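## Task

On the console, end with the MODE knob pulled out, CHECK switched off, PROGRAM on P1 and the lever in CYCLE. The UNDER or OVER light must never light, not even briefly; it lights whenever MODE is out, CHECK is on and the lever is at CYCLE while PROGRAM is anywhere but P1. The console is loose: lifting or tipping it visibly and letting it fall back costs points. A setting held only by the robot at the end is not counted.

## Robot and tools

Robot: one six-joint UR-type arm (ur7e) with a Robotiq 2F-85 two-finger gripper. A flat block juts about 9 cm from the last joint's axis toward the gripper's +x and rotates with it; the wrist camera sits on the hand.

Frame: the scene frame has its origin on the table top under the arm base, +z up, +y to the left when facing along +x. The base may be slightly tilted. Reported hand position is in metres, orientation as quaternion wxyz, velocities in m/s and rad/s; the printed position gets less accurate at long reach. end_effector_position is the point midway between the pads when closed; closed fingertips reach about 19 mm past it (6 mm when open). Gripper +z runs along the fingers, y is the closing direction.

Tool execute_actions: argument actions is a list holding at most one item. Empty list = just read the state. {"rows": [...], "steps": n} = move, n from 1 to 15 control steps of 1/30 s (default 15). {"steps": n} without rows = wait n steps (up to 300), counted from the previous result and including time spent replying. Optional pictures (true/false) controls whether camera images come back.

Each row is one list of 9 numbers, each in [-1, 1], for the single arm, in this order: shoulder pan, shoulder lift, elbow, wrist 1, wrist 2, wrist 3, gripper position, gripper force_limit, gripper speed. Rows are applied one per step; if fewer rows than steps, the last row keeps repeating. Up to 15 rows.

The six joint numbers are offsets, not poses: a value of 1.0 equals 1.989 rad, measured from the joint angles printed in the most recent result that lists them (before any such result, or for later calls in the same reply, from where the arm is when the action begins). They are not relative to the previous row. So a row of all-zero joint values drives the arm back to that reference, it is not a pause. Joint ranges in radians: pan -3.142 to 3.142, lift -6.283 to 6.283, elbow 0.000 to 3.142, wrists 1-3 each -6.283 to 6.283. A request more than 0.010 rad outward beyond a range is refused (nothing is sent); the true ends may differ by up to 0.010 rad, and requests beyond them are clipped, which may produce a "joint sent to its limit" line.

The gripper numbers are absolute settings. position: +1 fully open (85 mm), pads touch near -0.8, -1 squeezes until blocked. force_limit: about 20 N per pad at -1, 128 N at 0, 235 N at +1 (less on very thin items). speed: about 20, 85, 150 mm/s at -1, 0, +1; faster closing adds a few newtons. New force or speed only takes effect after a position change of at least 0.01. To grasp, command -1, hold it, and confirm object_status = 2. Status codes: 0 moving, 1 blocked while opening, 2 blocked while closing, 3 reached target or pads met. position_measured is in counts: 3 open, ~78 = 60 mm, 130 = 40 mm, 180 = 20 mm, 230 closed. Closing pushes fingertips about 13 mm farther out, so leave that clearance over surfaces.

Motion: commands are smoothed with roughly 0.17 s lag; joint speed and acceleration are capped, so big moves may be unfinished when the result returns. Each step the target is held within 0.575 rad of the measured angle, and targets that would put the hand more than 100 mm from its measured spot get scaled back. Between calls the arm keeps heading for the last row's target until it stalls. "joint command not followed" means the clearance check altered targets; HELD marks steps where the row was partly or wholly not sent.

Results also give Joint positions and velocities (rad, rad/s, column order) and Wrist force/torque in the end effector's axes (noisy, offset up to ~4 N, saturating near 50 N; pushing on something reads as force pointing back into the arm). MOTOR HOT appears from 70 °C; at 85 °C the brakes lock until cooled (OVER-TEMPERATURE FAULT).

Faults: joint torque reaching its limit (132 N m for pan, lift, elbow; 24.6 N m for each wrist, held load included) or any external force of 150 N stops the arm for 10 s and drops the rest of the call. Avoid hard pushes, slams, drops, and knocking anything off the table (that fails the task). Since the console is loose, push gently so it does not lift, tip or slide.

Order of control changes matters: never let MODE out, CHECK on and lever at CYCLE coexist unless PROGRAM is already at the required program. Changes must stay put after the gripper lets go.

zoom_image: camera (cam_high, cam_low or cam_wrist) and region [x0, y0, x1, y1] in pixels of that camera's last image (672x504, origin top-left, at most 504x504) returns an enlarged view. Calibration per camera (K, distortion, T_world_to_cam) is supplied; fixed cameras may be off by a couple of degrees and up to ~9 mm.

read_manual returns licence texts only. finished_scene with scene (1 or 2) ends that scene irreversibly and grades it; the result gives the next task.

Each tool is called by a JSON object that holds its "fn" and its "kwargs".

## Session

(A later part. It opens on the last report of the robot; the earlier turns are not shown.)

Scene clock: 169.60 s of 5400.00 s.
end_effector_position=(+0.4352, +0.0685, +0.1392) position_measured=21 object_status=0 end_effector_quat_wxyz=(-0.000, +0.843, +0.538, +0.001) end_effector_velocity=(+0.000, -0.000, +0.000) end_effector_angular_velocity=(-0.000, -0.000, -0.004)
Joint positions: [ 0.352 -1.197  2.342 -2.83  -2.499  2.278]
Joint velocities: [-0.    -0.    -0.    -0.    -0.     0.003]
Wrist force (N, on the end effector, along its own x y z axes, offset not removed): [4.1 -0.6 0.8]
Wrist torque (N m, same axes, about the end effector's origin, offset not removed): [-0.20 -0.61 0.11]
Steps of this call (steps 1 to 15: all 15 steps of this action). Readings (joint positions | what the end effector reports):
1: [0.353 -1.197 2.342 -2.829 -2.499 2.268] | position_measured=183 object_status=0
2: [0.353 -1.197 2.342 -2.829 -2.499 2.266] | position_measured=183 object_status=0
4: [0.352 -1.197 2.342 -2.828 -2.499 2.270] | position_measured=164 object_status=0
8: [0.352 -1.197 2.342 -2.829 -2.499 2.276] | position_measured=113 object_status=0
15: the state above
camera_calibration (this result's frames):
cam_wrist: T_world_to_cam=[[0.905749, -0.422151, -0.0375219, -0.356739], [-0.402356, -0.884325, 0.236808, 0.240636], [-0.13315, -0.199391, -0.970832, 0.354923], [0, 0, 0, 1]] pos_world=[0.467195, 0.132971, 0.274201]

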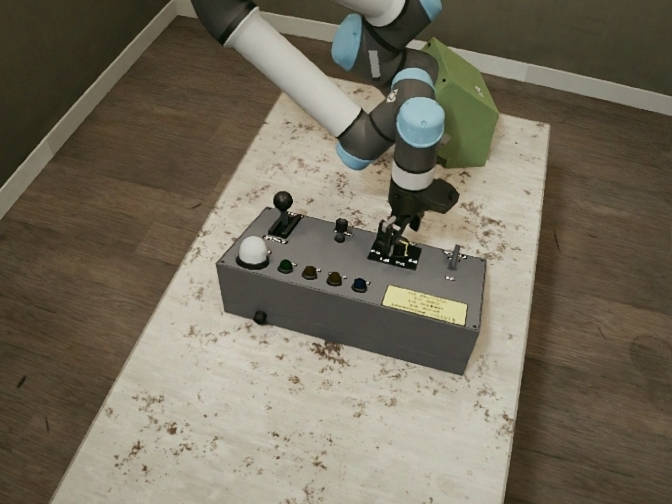

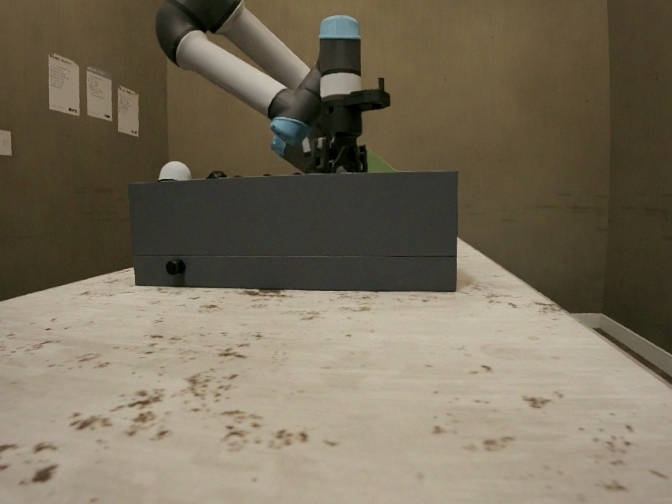

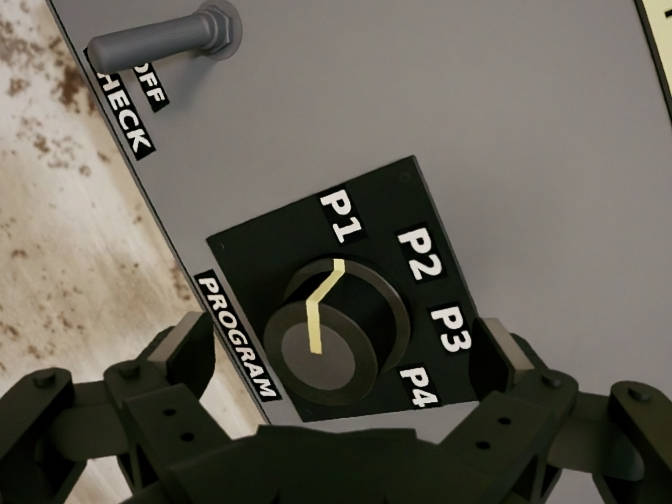

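{"fn": "execute_actions", "kwargs": {"actions": [{"rows": [[-0.0091,-0.199,-0.006,0.1939,0.0014,0,1,0,0]], "steps": 15}], "pictures": false}}

{"fn": "execute_actions", "kwargs": {"actions": [{"steps": 20}]}}

Scene clock: 180.67 s of 5400.00 s.
end_effector_position=(+0.4451, -0.0350, +0.2074) position_measured=3 object_status=3 end_effector_quat_wxyz=(-0.001, +0.850, +0.526, +0.001) end_effector_velocity=(-0.006, -0.038, +0.024) end_effector_angular_velocity=(+0.000, -0.001, -0.009)
Joint positions: [ 0.335 -1.577  2.331 -2.459 -2.496  2.278]
Joint velocities: [-0.005 -0.138 -0.002  0.133  0.001 -0.   ]
Wrist force (N, on the end effector, along its own x y z axes, offset not removed): [1.1 1.9 -0.1]
Wrist torque (N m, same axes, about the end effector's origin, offset not removed): [0.37 0.01 0.05]
Steps of this call (steps 1 to 15: the robot went on to your last target; steps 16 to 90: nothing new was sent; then 7.57 s passed at rest; steps 91 to 105: all 15 steps of this action). Readings (joint positions | what the end effector reports):
91: [0.352 -1.198 2.342 -2.829 -2.499 2.278] | position_measured=3 object_status=3
92: [0.350 -1.207 2.341 -2.820 -2.499 2.278] | position_measured=3 object_status=3
94: [0.345 -1.275 2.337 -2.751 -2.498 2.278] | position_measured=3 object_status=3
98: [0.338 -1.472 2.333 -2.561 -2.497 2.278] | position_measured=3 object_status=3
105: the state above

Scene clock: 181.33 s of 5400.00 s.
end_effector_position=(+0.4444, -0.0394, +0.2102) position_measured=3 object_status=3 end_effector_quat_wxyz=(-0.001, +0.850, +0.526, +0.001) end_effector_velocity=(-0.000, -0.000, +0.000) end_effector_angular_velocity=(+0.000, -0.000, -0.001)
Joint positions: [ 0.334 -1.593  2.33  -2.444 -2.496  2.278]
Joint velocities: [ 0.    -0.001 -0.     0.001  0.     0.001]
Wrist force (N, on the end effector, along its own x y z axes, offset not removed): [1.3 1.8 2.5]
Wrist torque (N m, same axes, about the end effector's origin, offset not removed): [0.40 0.02 0.08]
Steps of this call (steps 1 to 20: the robot went on to your last target). Readings (joint positions | what the end effector reports):
1: [0.335 -1.581 2.331 -2.456 -2.496 2.278] | position_measured=3 object_status=3
2: [0.335 -1.584 2.331 -2.453 -2.496 2.278] | position_measured=3 object_status=3
4: [0.335 -1.588 2.331 -2.449 -2.496 2.278] | position_measured=3 object_status=3
8: [0.334 -1.591 2.331 -2.446 -2.496 2.278] | position_measured=3 object_status=3
20: the state above
camera_calibration (this result's frames):
cam_wrist: T_world_to_cam=[[0.893337, -0.447713, -0.0387676, -0.403232], [-0.427032, -0.872601, 0.237091, 0.14345], [-0.139977, -0.195247, -0.970714, 0.406734], [0, 0, 0, 1]] pos_world=[0.478413, 0.0240559, 0.345179]

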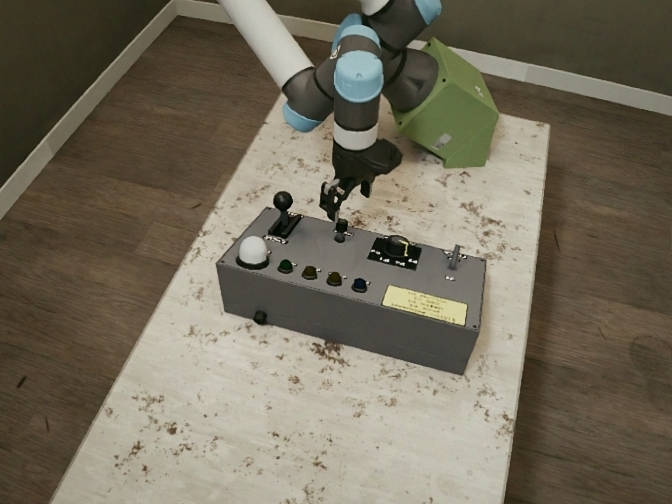

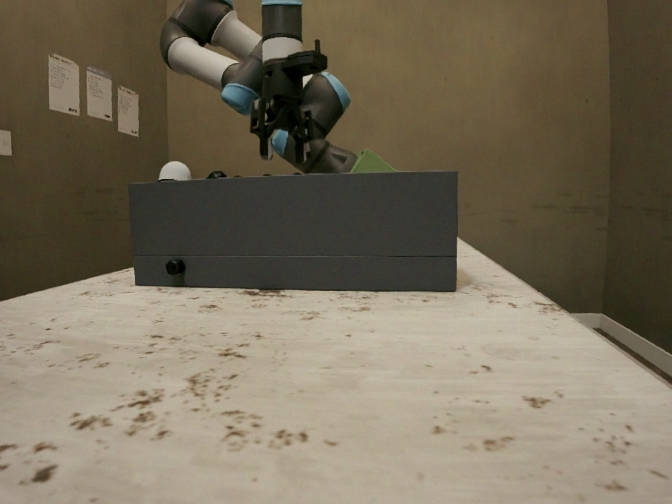

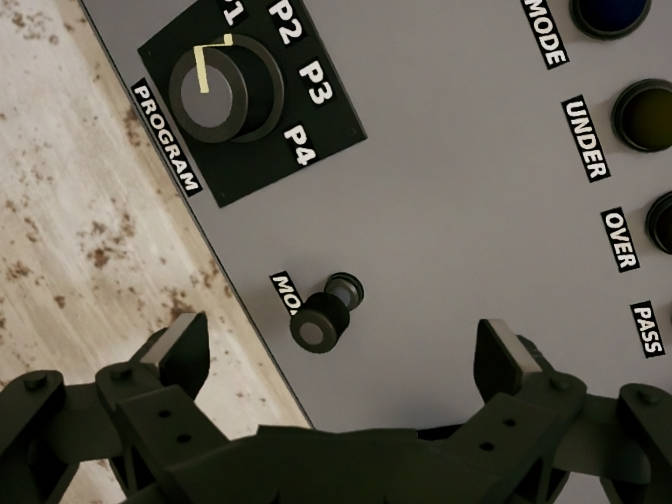

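{"fn": "execute_actions", "kwargs": {"actions": [{"rows": [[-0.044,0.0357,0.048,-0.1402,0.0082,0,1,0,0]], "steps": 15}], "pictures": false}}

{"fn": "execute_actions", "kwargs": {"actions": [{"steps": 15}]}}

Scene clock: 199.83 s of 5400.00 s.
end_effector_position=(+0.4295, -0.0363, +0.1660) position_measured=3 object_status=3 end_effector_quat_wxyz=(-0.001, +0.884, +0.467, -0.000) end_effector_velocity=(-0.001, -0.001, -0.007) end_effector_angular_velocity=(+0.000, -0.013, -0.043)
Joint positions: [ 0.249 -1.523  2.424 -2.714 -2.48   2.278]
Joint velocities: [-0.016  0.013  0.019 -0.074  0.003  0.   ]
Wrist force (N, on the end effector, along its own x y z axes, offset not removed): [0.7 1.4 1.1]
Wrist torque (N m, same axes, about the end effector's origin, offset not removed): [0.23 -0.16 0.10]
Steps of this call (steps 1 to 15: the robot went on to your last target; steps 16 to 90: nothing new was sent; then 15.00 s passed at rest; steps 91 to 105: all 15 steps of this action). Readings (joint positions | what the end effector reports):
91: [0.334 -1.592 2.331 -2.445 -2.496 2.278] | position_measured=3 object_status=3
92: [0.325 -1.584 2.339 -2.454 -2.493 2.278] | position_measured=3 object_status=3
94: [0.294 -1.559 2.373 -2.521 -2.488 2.278] | position_measured=3 object_status=3
98: [0.262 -1.534 2.409 -2.658 -2.482 2.278] | position_measured=3 object_status=3
105: the state above

Scene clock: 200.33 s of 5400.00 s.
end_effector_position=(+0.4294, -0.0365, +0.1652) position_measured=3 object_status=3 end_effector_quat_wxyz=(-0.000, +0.886, +0.465, +0.001) end_effector_velocity=(+0.000, +0.000, +0.000) end_effector_angular_velocity=(+0.001, -0.001, +0.001)
Joint positions: [ 0.247 -1.522  2.426 -2.723 -2.48   2.278]
Joint velocities: [ 0.001  0.     0.    -0.001  0.001 -0.001]
Wrist force (N, on the end effector, along its own x y z axes, offset not removed): [1.7 2.4 1.4]
Wrist torque (N m, same axes, about the end effector's origin, offset not removed): [0.43 -0.07 0.06]
Steps of this call (steps 1 to 15: the robot went on to your last target). Readings (joint positions | what the end effector reports):
1: [0.248 -1.523 2.424 -2.716 -2.480 2.278] | position_measured=3 object_status=3
2: [0.248 -1.523 2.425 -2.718 -2.480 2.278] | position_measured=3 object_status=3
4: [0.247 -1.522 2.425 -2.720 -2.480 2.278] | position_measured=3 object_status=3
8: [0.247 -1.522 2.426 -2.722 -2.480 2.278] | position_measured=3 object_status=3
15: the state above
The arm was judged still, so your last target was given up. Only a new action makes it travel on or press farther. Fingers that are still opening or closing keep moving.
camera_calibration (this result's frames):
cam_wrist: T_world_to_cam=[[0.821356, -0.569101, -0.0387188, -0.363754], [-0.545661, -0.803678, 0.237395, 0.203692], [-0.166219, -0.173859, -0.970641, 0.373619], [0, 0, 0, 1]] pos_world=[0.472021, 0.0216471, 0.30021]

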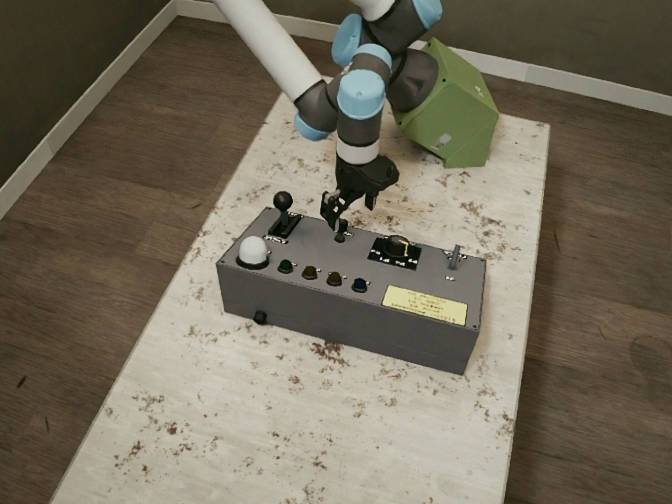

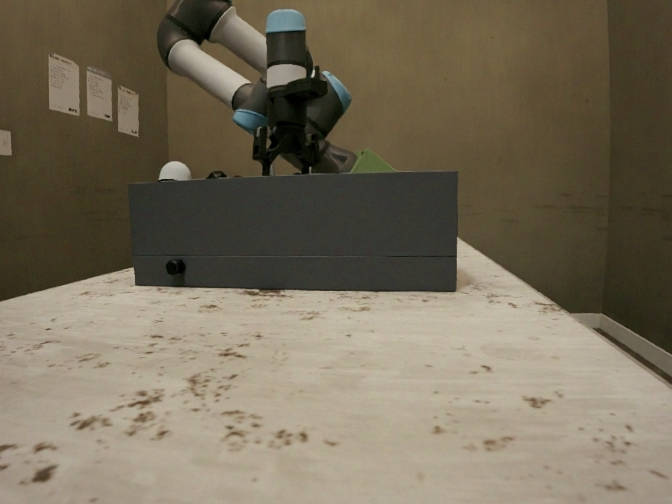

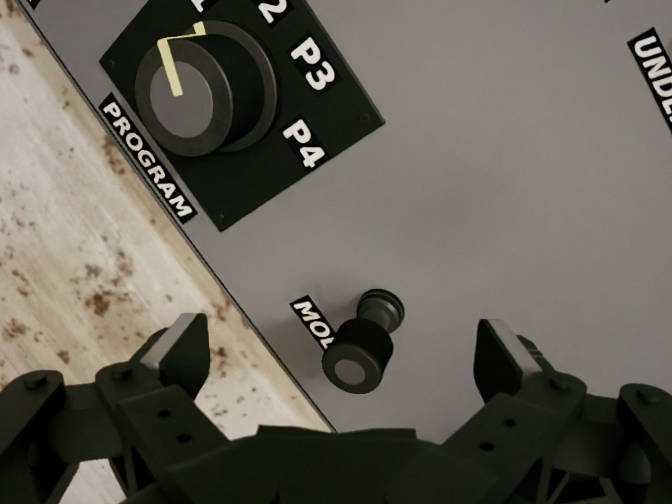

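{"fn": "execute_actions", "kwargs": {"actions": [{"rows": [[0,0,0,0,0,0,-1,-0.7,0.5]], "steps": 15}], "pictures": false}}

{"fn": "execute_actions", "kwargs": {"actions": [{"steps": 12}]}}

Scene clock: 203.90 s of 5400.00 s.
end_effector_position=(+0.4294, -0.0365, +0.1652) position_measured=130 object_status=0 end_effector_quat_wxyz=(-0.000, +0.886, +0.465, +0.001) end_effector_velocity=(+0.000, +0.000, +0.000) end_effector_angular_velocity=(+0.000, -0.001, -0.000)
Joint positions: [ 0.247 -1.522  2.426 -2.723 -2.48   2.278]
Joint velocities: [ 0.001 -0.     0.    -0.    -0.     0.001]
Wrist force (N, on the end effector, along its own x y z axes, offset not removed): [1.6 0.5 2.5]
Wrist torque (N m, same axes, about the end effector's origin, offset not removed): [-0.14 -0.14 0.07]
Steps of this call (steps 1 to 90: nothing new was sent; then 0.07 s passed at rest; steps 91 to 105: all 15 steps of this action). Readings (joint positions | what the end effector reports):
91: [0.247 -1.522 2.426 -2.723 -2.480 2.278] | position_measured=3 object_status=0
92: [0.247 -1.522 2.426 -2.723 -2.480 2.278] | position_measured=5 object_status=0
94: [0.247 -1.522 2.426 -2.723 -2.480 2.278] | position_measured=19 object_status=0
98: [0.247 -1.522 2.426 -2.723 -2.480 2.278] | position_measured=58 object_status=0
105: the state above

Scene clock: 204.30 s of 5400.00 s.
end_effector_position=(+0.4294, -0.0365, +0.1652) position_measured=231 object_status=0 end_effector_quat_wxyz=(-0.000, +0.885, +0.465, +0.001) end_effector_velocity=(+0.000, +0.000, +0.000) end_effector_angular_velocity=(+0.000, -0.000, -0.001)
Joint positions: [ 0.247 -1.522  2.426 -2.723 -2.48   2.278]
Joint velocities: [ 0.    -0.    -0.     0.    -0.     0.001]
Wrist force (N, on the end effector, along its own x y z axes, offset not removed): [-2.3 -1.5 -0.1]
Wrist torque (N m, same axes, about the end effector's origin, offset not removed): [-0.39 0.44 -0.14]
Steps of this call (steps 1 to 12: the robot went on to your last target). Readings (joint positions | what the end effector reports):
1: [0.247 -1.522 2.426 -2.723 -2.480 2.278] | position_measured=141 object_status=0
2: [0.247 -1.522 2.426 -2.723 -2.480 2.278] | position_measured=151 object_status=0
4: [0.247 -1.522 2.426 -2.723 -2.480 2.278] | position_measured=172 object_status=0
8: [0.247 -1.522 2.426 -2.723 -2.480 2.278] | position_measured=214 object_status=0
12: the state above
camera_calibration (this result's frames):
cam_wrist: T_world_to_cam=[[0.821367, -0.569082, -0.0387572, -0.363733], [-0.54563, -0.803689, 0.23743, 0.203669], [-0.166266, -0.17387, -0.970631, 0.373616], [0, 0, 0, 1]] pos_world=[0.472006, 0.0216537, 0.300189]

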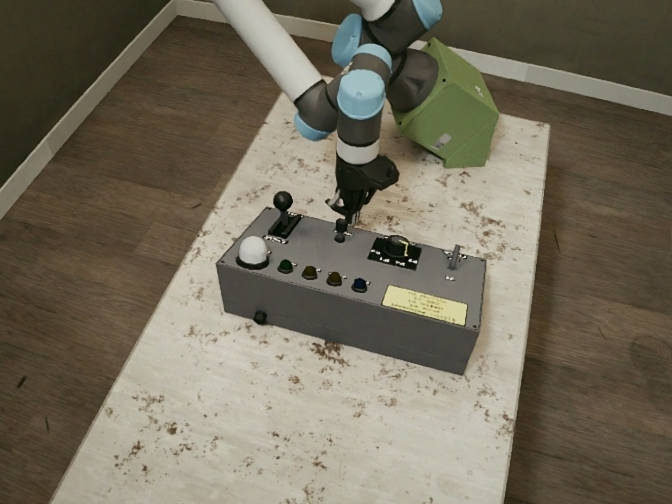

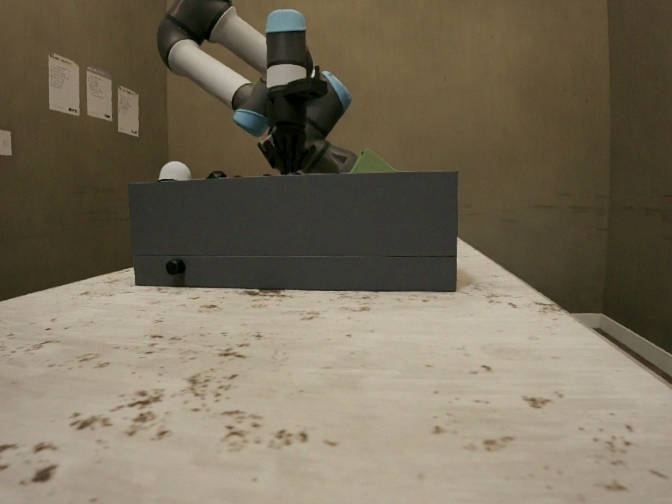

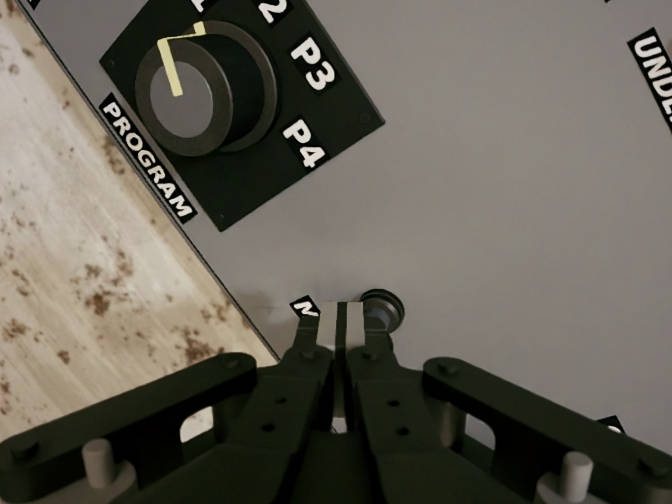

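{"fn": "execute_actions", "kwargs": {"actions": [{"rows": [[0,0,0,0,0,0,0.2,0,1],[0,0,0,0,0,0,0.2,0,1],[0,0,0,0,0,0,0.2,0,1],[0,0,0,0,0,0,0.2,0,1],[0,0,0,0,0,0,0.2,0,1],[0,0,0,0,0,0,0.2,0,1],[0,0,0,0,0,0,0.2,0,1],[0,0,0,0,0,0,0.2,0,1],[-0.0309,0.0187,0.0166,-0.0727,0.0089,0,0.2,0,1]], "steps": 15}], "pictures": false}}

{"fn": "execute_actions", "kwargs": {"actions": [{"steps": 15}]}}

Scene clock: 229.73 s of 5400.00 s.
end_effector_position=(+0.4263, -0.0404, +0.1466) position_measured=105 object_status=0 end_effector_quat_wxyz=(-0.002, +0.901, +0.433, -0.001) end_effector_velocity=(+0.002, -0.017, -0.040) end_effector_angular_velocity=(-0.003, -0.029, -0.216)
Joint positions: [ 0.199 -1.492  2.452 -2.831 -2.466  2.278]
Joint velocities: [-0.117  0.068  0.06  -0.313  0.031  0.001]
Wrist force (N, on the end effector, along its own x y z axes, offset not removed): [0.6 -1.4 3.0]
Wrist torque (N m, same axes, about the end effector's origin, offset not removed): [-0.19 0.00 0.08]
Steps of this call (steps 1 to 15: the robot went on to your last target; steps 16 to 90: nothing new was sent; then 21.93 s passed at rest; steps 91 to 105: all 15 steps of this action). Readings (joint positions | what the end effector reports):
91: [0.247 -1.522 2.426 -2.723 -2.480 2.278] | position_measured=231 object_status=0
92: [0.247 -1.522 2.426 -2.723 -2.480 2.278] | position_measured=229 object_status=0
94: [0.247 -1.522 2.426 -2.723 -2.480 2.278] | position_measured=211 object_status=0
98: [0.247 -1.522 2.426 -2.723 -2.480 2.278] | position_measured=161 object_status=0
105: the state above

Scene clock: 230.23 s of 5400.00 s.
end_effector_position=(+0.4265, -0.0424, +0.1421) position_measured=104 object_status=3 end_effector_quat_wxyz=(-0.001, +0.906, +0.422, +0.001) end_effector_velocity=(-0.000, -0.000, -0.001) end_effector_angular_velocity=(-0.000, +0.000, -0.004)
Joint positions: [ 0.186 -1.485  2.459 -2.867 -2.462  2.278]
Joint velocities: [-0.002  0.001  0.001 -0.004  0.     0.   ]
Wrist force (N, on the end effector, along its own x y z axes, offset not removed): [1.7 1.1 1.9]
Wrist torque (N m, same axes, about the end effector's origin, offset not removed): [0.26 -0.11 0.03]
Steps of this call (steps 1 to 15: the robot went on to your last target). Readings (joint positions | what the end effector reports):
1: [0.196 -1.490 2.454 -2.840 -2.465 2.278] | position_measured=104 object_status=0
2: [0.193 -1.489 2.455 -2.847 -2.464 2.278] | position_measured=104 object_status=0
4: [0.190 -1.487 2.457 -2.856 -2.463 2.278] | position_measured=104 object_status=0
8: [0.187 -1.485 2.458 -2.864 -2.463 2.278] | position_measured=104 object_status=3
15: the state above
camera_calibration (this result's frames):
cam_wrist: T_world_to_cam=[[0.763946, -0.644087, -0.0392129, -0.344298], [-0.619045, -0.748684, 0.237184, 0.236479], [-0.182125, -0.156921, -0.970673, 0.357171], [0, 0, 0, 1]] pos_world=[0.474466, 0.0113376, 0.277106]

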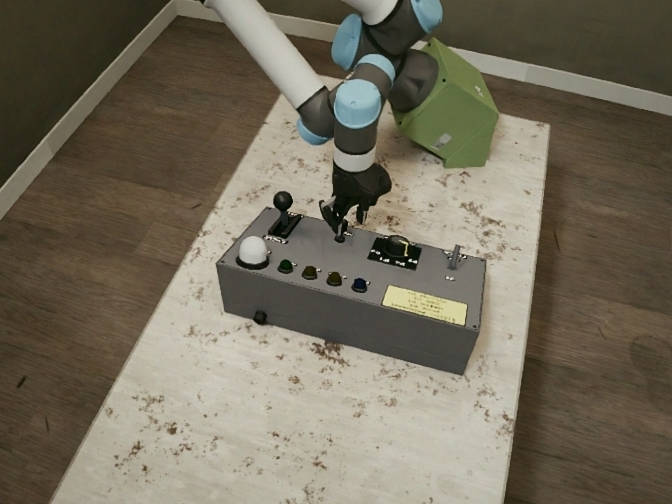

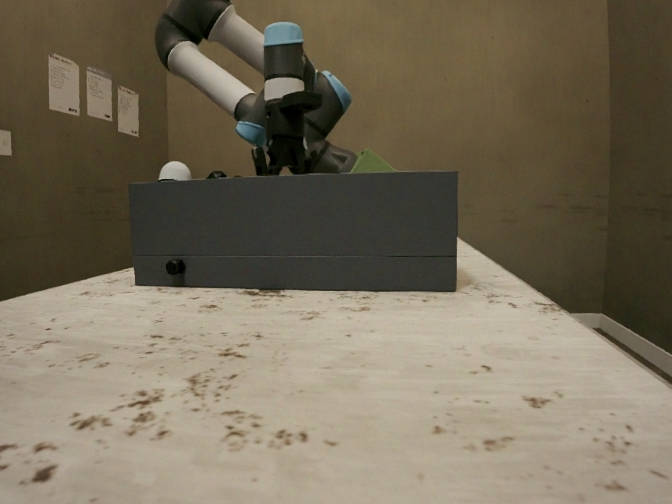

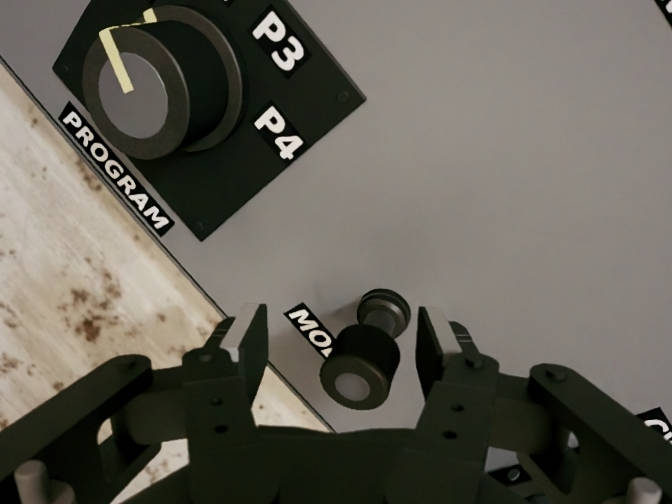

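{"fn": "execute_actions", "kwargs": {"actions": [{"rows": [[0,0,0,0,0,0,-1,-0.7,0.5]], "steps": 15}]}}

Scene clock: 232.20 s of 5400.00 s.
end_effector_position=(+0.4265, -0.0421, +0.1422) position_measured=229 object_status=0 end_effector_quat_wxyz=(-0.001, +0.906, +0.423, +0.001) end_effector_velocity=(-0.000, +0.000, -0.000) end_effector_angular_velocity=(+0.000, +0.001, +0.003)
Joint positions: [ 0.186 -1.485  2.459 -2.866 -2.461  2.278]
Joint velocities: [ 0.     0.001  0.     0.    -0.    -0.001]
Wrist force (N, on the end effector, along its own x y z axes, offset not removed): [50.0 19.0 -14.2]
Wrist torque (N m, same axes, about the end effector's origin, offset not removed): [-0.49 1.59 -0.23]
Steps of this call (steps 1 to 15: the robot went on to your last target; steps 16 to 44: nothing new was sent; steps 45 to 59: all 15 steps of this action). Readings (joint positions | what the end effector reports):
45: [0.185 -1.485 2.459 -2.867 -2.462 2.278] | position_measured=104 object_status=0
46: [0.185 -1.485 2.459 -2.867 -2.462 2.278] | position_measured=105 object_status=0
48: [0.185 -1.485 2.459 -2.867 -2.462 2.278] | position_measured=119 object_status=0
52: [0.185 -1.485 2.459 -2.868 -2.462 2.278] | position_measured=158 object_status=0
59: the state above
camera_calibration (this result's frames):
cam_wrist: T_world_to_cam=[[0.764359, -0.643547, -0.0400265, -0.344065], [-0.618505, -0.749329, 0.236555, 0.23653], [-0.182227, -0.156056, -0.970793, 0.357342], [0, 0, 0, 1]] pos_world=[0.474402, 0.0115821, 0.277181]

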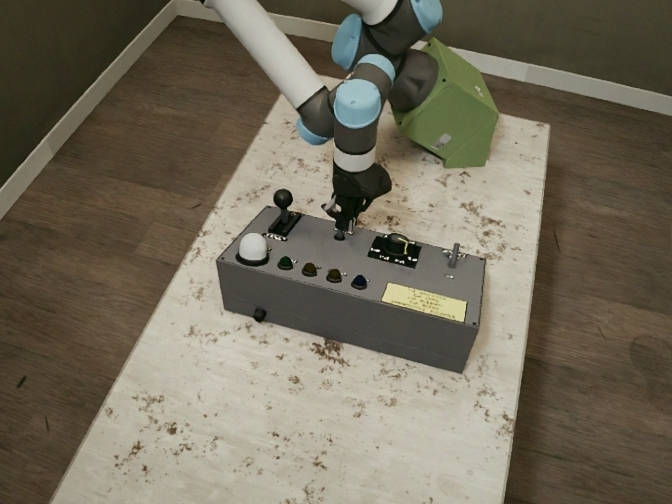

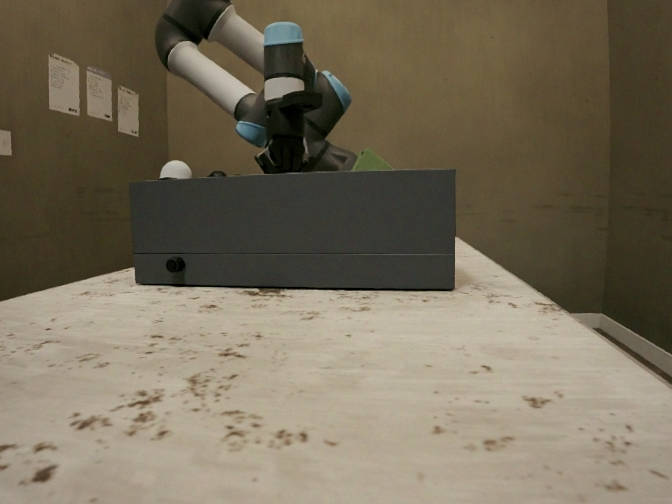

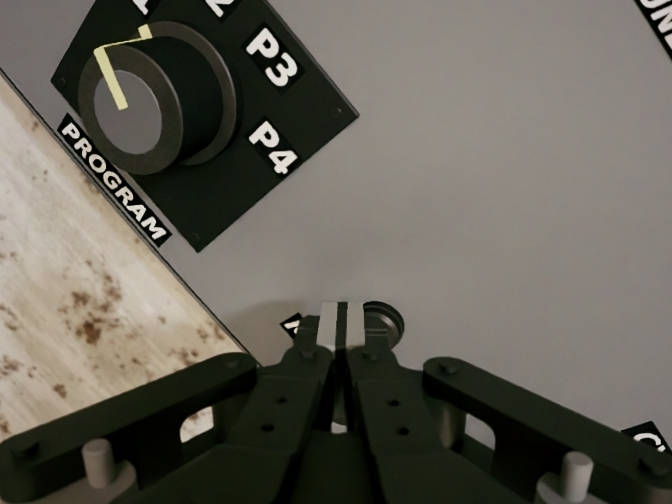

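{"fn": "execute_actions", "kwargs": {"actions": [{"rows": [[0.0089,-0.0117,0.0003,0.0222,-0.0027,0,-1,-0.7,0.5]], "steps": 15}]}}

Scene clock: 251.13 s of 5400.00 s.
end_effector_position=(+0.4235, -0.0421, +0.1499) position_measured=231 object_status=3 end_effector_quat_wxyz=(-0.001, +0.901, +0.435, +0.001) end_effector_velocity=(-0.001, +0.000, +0.002) end_effector_angular_velocity=(+0.000, -0.000, +0.005)
Joint positions: [ 0.203 -1.507  2.459 -2.823 -2.467  2.278]
Joint velocities: [ 0.004 -0.004  0.001  0.008 -0.001  0.001]
Wrist force (N, on the end effector, along its own x y z axes, offset not removed): [12.0 0.0 0.8]
Wrist torque (N m, same axes, about the end effector's origin, offset not removed): [-0.33 -0.09 0.03]
Steps of this call (steps 1 to 15: the robot went on to your last target; steps 16 to 90: nothing new was sent; then 15.43 s passed at rest; steps 91 to 105: all 15 steps of this action). Readings (joint positions | what the end effector reports):
91: [0.186 -1.485 2.459 -2.866 -2.462 2.278] | position_measured=231 object_status=3
92: [0.189 -1.489 2.459 -2.860 -2.463 2.278] | position_measured=231 object_status=3
94: [0.195 -1.497 2.459 -2.845 -2.465 2.278] | position_measured=231 object_status=3
98: [0.201 -1.504 2.459 -2.829 -2.466 2.278] | position_measured=231 object_status=3
105: the state above
camera_calibration (this result's frames):
cam_wrist: T_world_to_cam=[[0.781226, -0.622952, -0.0402165, -0.347791], [-0.598256, -0.765539, 0.236726, 0.223581], [-0.178256, -0.160876, -0.970744, 0.362422], [0, 0, 0, 1]] pos_world=[0.470066, 0.0128083, 0.284905]

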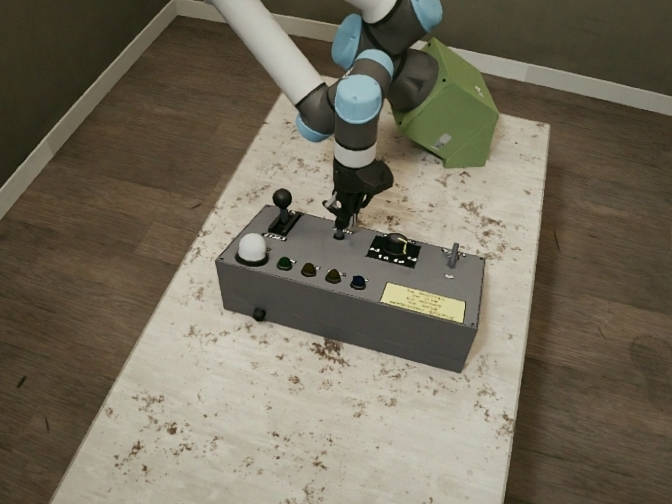

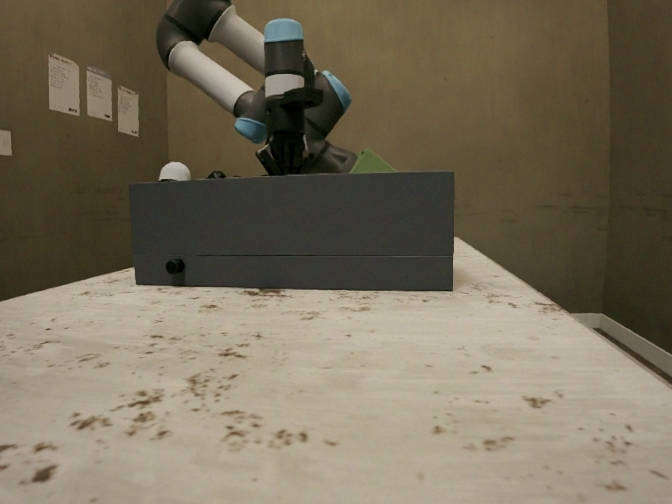

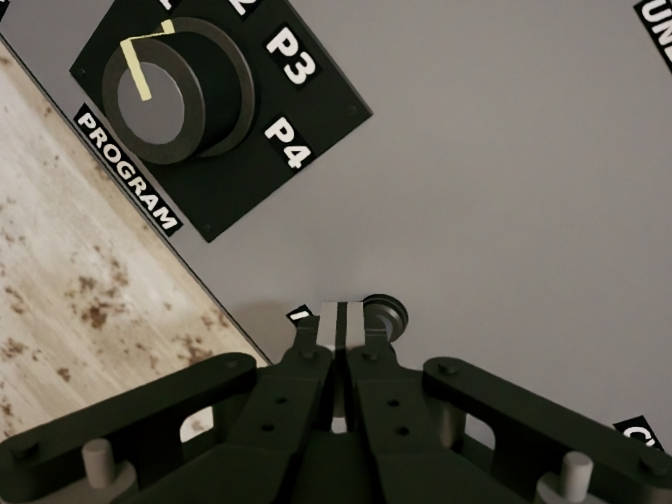

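{"fn": "zoom_image", "kwargs": {"camera": "cam_high", "region": [290, 170, 410, 260]}}

Region (290, 170, 410, 260) of cam_high's 672x504 image, scaled by 4.200, with more detail than that image has; it fills the top 378 rows of this view, and the rest is white.

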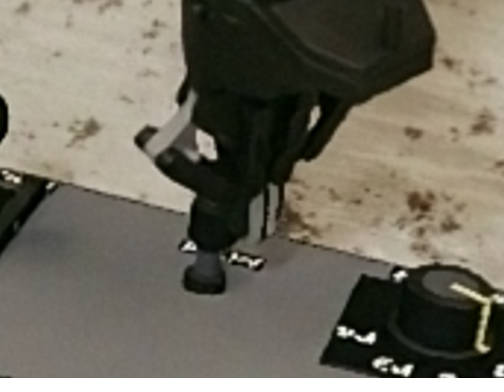

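{"fn": "execute_actions", "kwargs": {"actions": [{"rows": [[0,0,0,0,0,0,0.2,0,1],[0,0,0,0,0,0,0.2,0,1],[0,0,0,0,0,0,0.2,0,1],[0,0,0,0,0,0,0.2,0,1],[0,0,0,0,0,0,0.2,0,1],[0,0,0,0,0,0,0.2,0,1],[0,0,0,0,0,0,0.2,0,1],[0,0,0,0,0,0,0.2,0,1],[-0.0191,-0.0085,0.0163,-0.0308,0.0057,0,0.2,0,1]], "steps": 15}], "pictures": false}}

{"fn": "execute_actions", "kwargs": {"actions": [{"steps": 15}]}}

Scene clock: 275.33 s of 5400.00 s.
end_effector_position=(+0.4176, -0.0511, +0.1437) position_measured=105 object_status=0 end_effector_quat_wxyz=(-0.001, +0.910, +0.414, +0.001) end_effector_velocity=(-0.013, -0.021, -0.013) end_effector_angular_velocity=(-0.002, -0.004, -0.107)
Joint positions: [ 0.173 -1.521  2.485 -2.871 -2.458  2.278]
Joint velocities: [-0.068 -0.03   0.057 -0.114  0.02  -0.   ]
Wrist force (N, on the end effector, along its own x y z axes, offset not removed): [0.7 0.7 1.0]
Wrist torque (N m, same axes, about the end effector's origin, offset not removed): [0.15 -0.17 0.03]
Steps of this call (steps 1 to 15: the robot went on to your last target; steps 16 to 90: nothing new was sent; then 20.70 s passed at rest; steps 91 to 105: all 15 steps of this action). Readings (joint positions | what the end effector reports):
91: [0.203 -1.508 2.459 -2.822 -2.467 2.278] | position_measured=231 object_status=0
92: [0.203 -1.508 2.459 -2.822 -2.467 2.278] | position_measured=229 object_status=0
94: [0.203 -1.508 2.459 -2.822 -2.467 2.278] | position_measured=211 object_status=0
98: [0.203 -1.508 2.459 -2.823 -2.467 2.278] | position_measured=161 object_status=0
105: the state above

Scene clock: 275.83 s of 5400.00 s.
end_effector_position=(+0.4161, -0.0535, +0.1422) position_measured=104 object_status=3 end_effector_quat_wxyz=(-0.001, +0.913, +0.408, +0.001) end_effector_velocity=(-0.000, -0.000, -0.000) end_effector_angular_velocity=(-0.000, -0.000, -0.001)
Joint positions: [ 0.165 -1.524  2.492 -2.884 -2.455  2.278]
Joint velocities: [-0.001 -0.001  0.001 -0.001  0.    -0.   ]
Wrist force (N, on the end effector, along its own x y z axes, offset not removed): [-0.8 -0.9 4.4]
Wrist torque (N m, same axes, about the end effector's origin, offset not removed): [-0.28 0.34 0.24]
Steps of this call (steps 1 to 15: the robot went on to your last target). Readings (joint positions | what the end effector reports):
1: [0.171 -1.522 2.487 -2.874 -2.457 2.278] | position_measured=104 object_status=0
2: [0.170 -1.522 2.488 -2.877 -2.456 2.278] | position_measured=104 object_status=0
4: [0.168 -1.523 2.490 -2.880 -2.456 2.278] | position_measured=104 object_status=0
8: [0.166 -1.524 2.491 -2.883 -2.455 2.278] | position_measured=104 object_status=3
15: the state above
camera_calibration (this result's frames):
cam_wrist: T_world_to_cam=[[0.743803, -0.667244, -0.0392703, -0.336349], [-0.641802, -0.729381, 0.236842, 0.232289], [-0.186674, -0.15096, -0.970754, 0.355837], [0, 0, 0, 1]] pos_world=[0.465686, -0.00128255, 0.277206]

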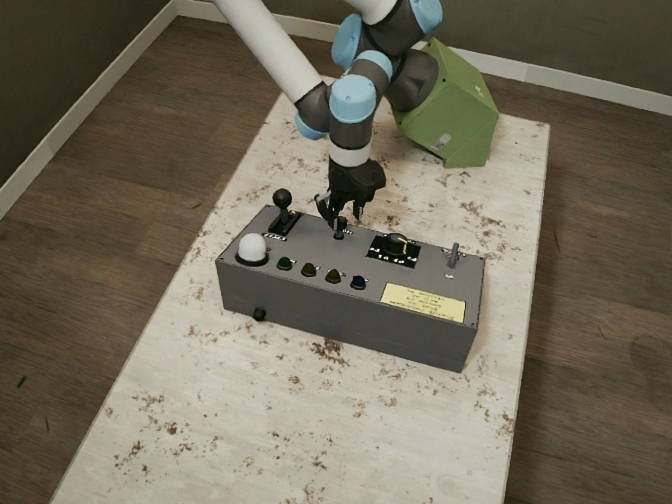

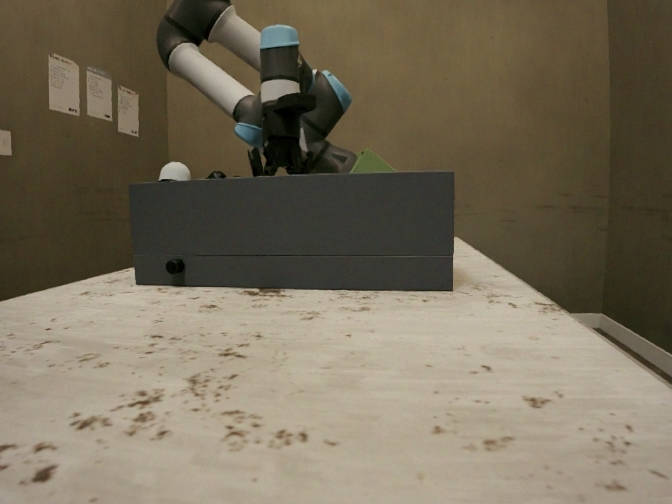

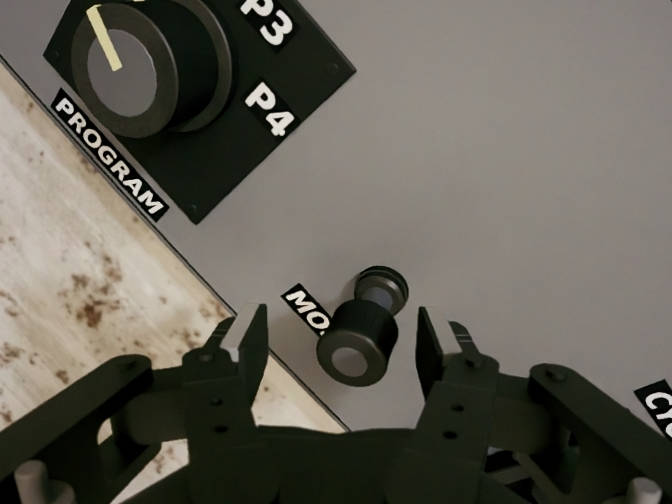

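{"fn": "zoom_image", "kwargs": {"camera": "cam_high", "region": [290, 170, 410, 260]}}

Region (290, 170, 410, 260) of cam_high's 672x504 image, scaled by 4.200, with more detail than that image has; it fills the top 378 rows of this view, and the rest is white.

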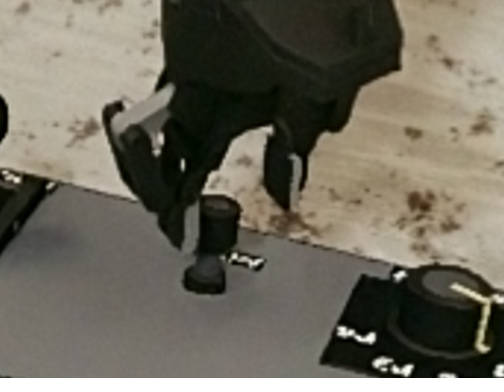

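{"fn": "execute_actions", "kwargs": {"actions": [{"rows": [[0,0,0,0,0,0,-1,-0.7,0.2]], "steps": 15}]}}

Scene clock: 290.13 s of 5400.00 s.
end_effector_position=(+0.4166, -0.0539, +0.1424) position_measured=171 object_status=0 end_effector_quat_wxyz=(-0.000, +0.913, +0.408, +0.001) end_effector_velocity=(-0.001, +0.002, -0.000) end_effector_angular_velocity=(+0.004, +0.003, +0.006)
Joint positions: [ 0.165 -1.525  2.491 -2.885 -2.456  2.278]
Joint velocities: [ 0.     0.     0.     0.006  0.004 -0.001]
Wrist force (N, on the end effector, along its own x y z axes, offset not removed): [4.7 50.0 -27.2]
Wrist torque (N m, same axes, about the end effector's origin, offset not removed): [-1.59 -0.31 -0.52]
Steps of this call (steps 1 to 15: the robot went on to your last target; steps 16 to 90: nothing new was sent; then 10.80 s passed at rest; steps 91 to 105: all 15 steps of this action). Readings (joint positions | what the end effector reports):
91: [0.165 -1.524 2.492 -2.884 -2.455 2.278] | position_measured=104 object_status=0
92: [0.165 -1.524 2.492 -2.884 -2.455 2.278] | position_measured=105 object_status=0
94: [0.165 -1.524 2.492 -2.884 -2.455 2.278] | position_measured=117 object_status=0
98: [0.165 -1.524 2.492 -2.885 -2.455 2.278] | position_measured=149 object_status=0
105: the state above
camera_calibration (this result's frames):
cam_wrist: T_world_to_cam=[[0.743026, -0.668164, -0.0383384, -0.336765], [-0.642885, -0.728493, 0.236637, 0.232766], [-0.186042, -0.15118, -0.970841, 0.355751], [0, 0, 0, 1]] pos_world=[0.466051, -0.00166367, 0.277386]

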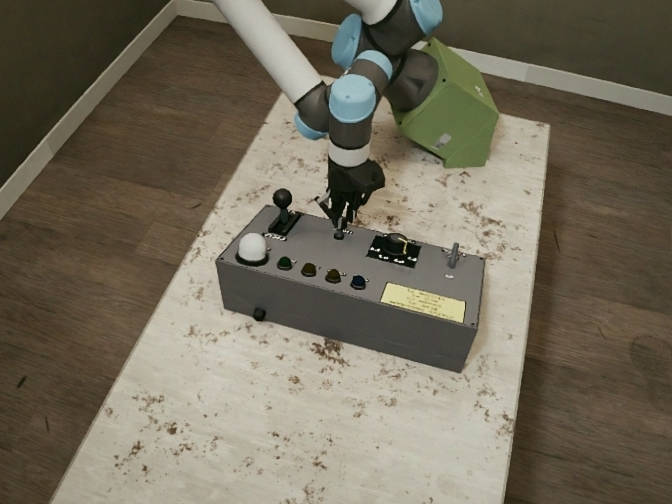

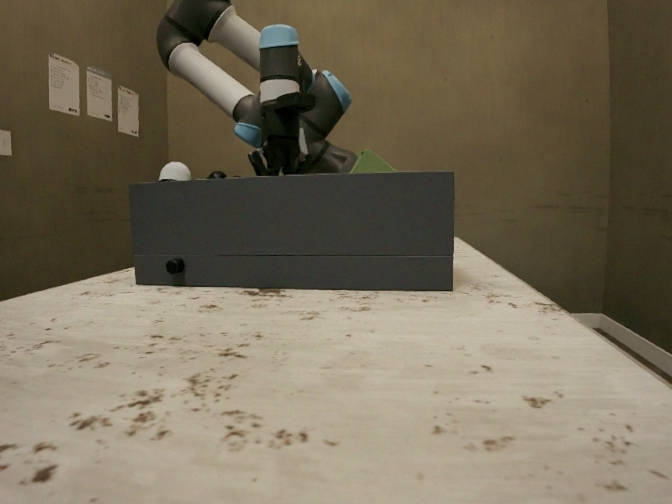

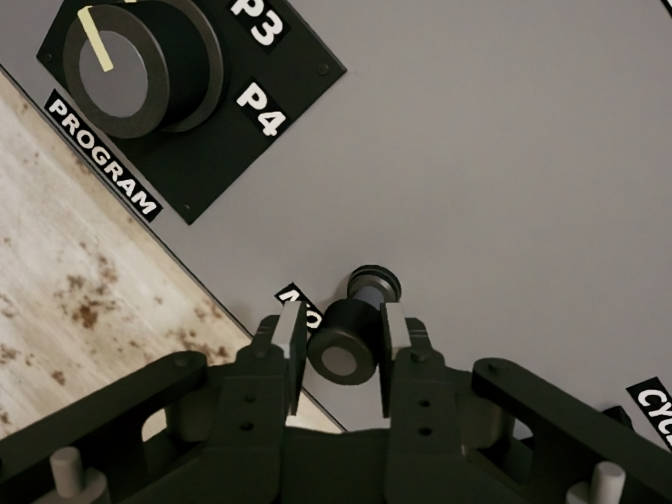

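{"fn": "execute_actions", "kwargs": {"actions": [{"rows": [[0.0089,-0.0117,0.0003,0.0222,-0.0027,0,-1,-0.7,0.2]], "steps": 15}]}}

Scene clock: 293.53 s of 5400.00 s.
end_effector_position=(+0.4133, -0.0535, +0.1497) position_measured=171 object_status=2 end_effector_quat_wxyz=(-0.001, +0.907, +0.420, +0.001) end_effector_velocity=(+0.001, -0.001, +0.001) end_effector_angular_velocity=(-0.000, -0.001, +0.004)
Joint positions: [ 0.182 -1.547  2.492 -2.841 -2.461  2.278]
Joint velocities: [ 0.002 -0.004 -0.002  0.008 -0.001 -0.002]
Wrist force (N, on the end effector, along its own x y z axes, offset not removed): [-7.6 40.1 -10.4]
Wrist torque (N m, same axes, about the end effector's origin, offset not removed): [-0.88 0.12 0.11]
Steps of this call (steps 1 to 15: the robot went on to your last target; steps 16 to 87: nothing new was sent; steps 88 to 102: all 15 steps of this action). Readings (joint positions | what the end effector reports):
88: [0.166 -1.525 2.492 -2.883 -2.455 2.278] | position_measured=171 object_status=2
89: [0.168 -1.528 2.492 -2.877 -2.456 2.278] | position_measured=171 object_status=2
91: [0.174 -1.536 2.492 -2.861 -2.458 2.278] | position_measured=171 object_status=2
95: [0.180 -1.544 2.492 -2.847 -2.460 2.278] | position_measured=171 object_status=2
102: the state above
camera_calibration (this result's frames):
cam_wrist: T_world_to_cam=[[0.760842, -0.647743, -0.0393465, -0.339947], [-0.622677, -0.745784, 0.236811, 0.219935], [-0.182737, -0.155676, -0.970759, 0.3607], [0, 0, 0, 1]] pos_world=[0.461507, -0.0000220487, 0.284694]

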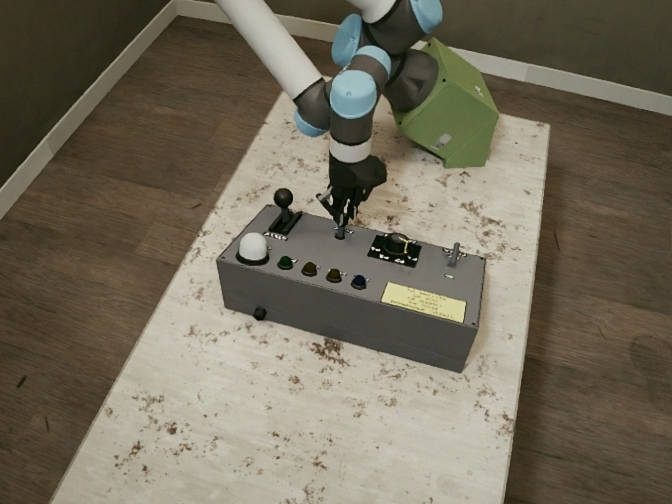

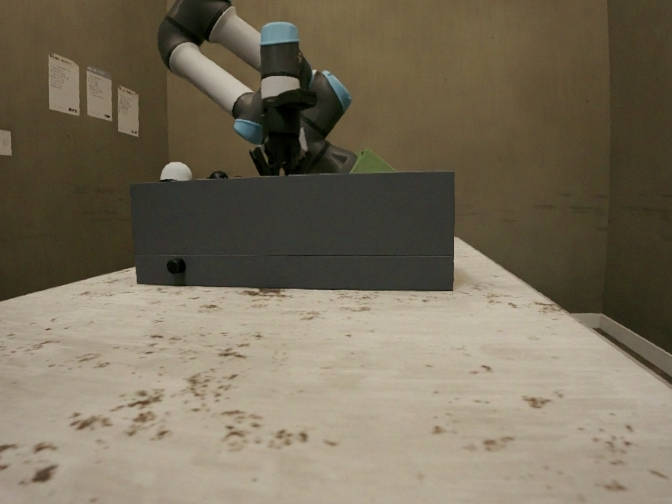

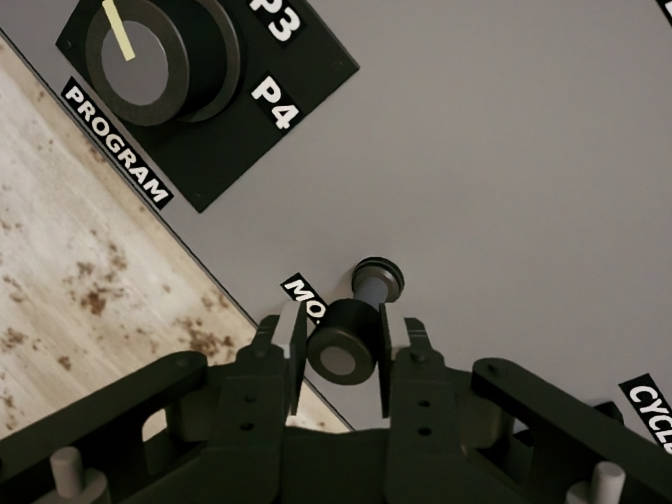

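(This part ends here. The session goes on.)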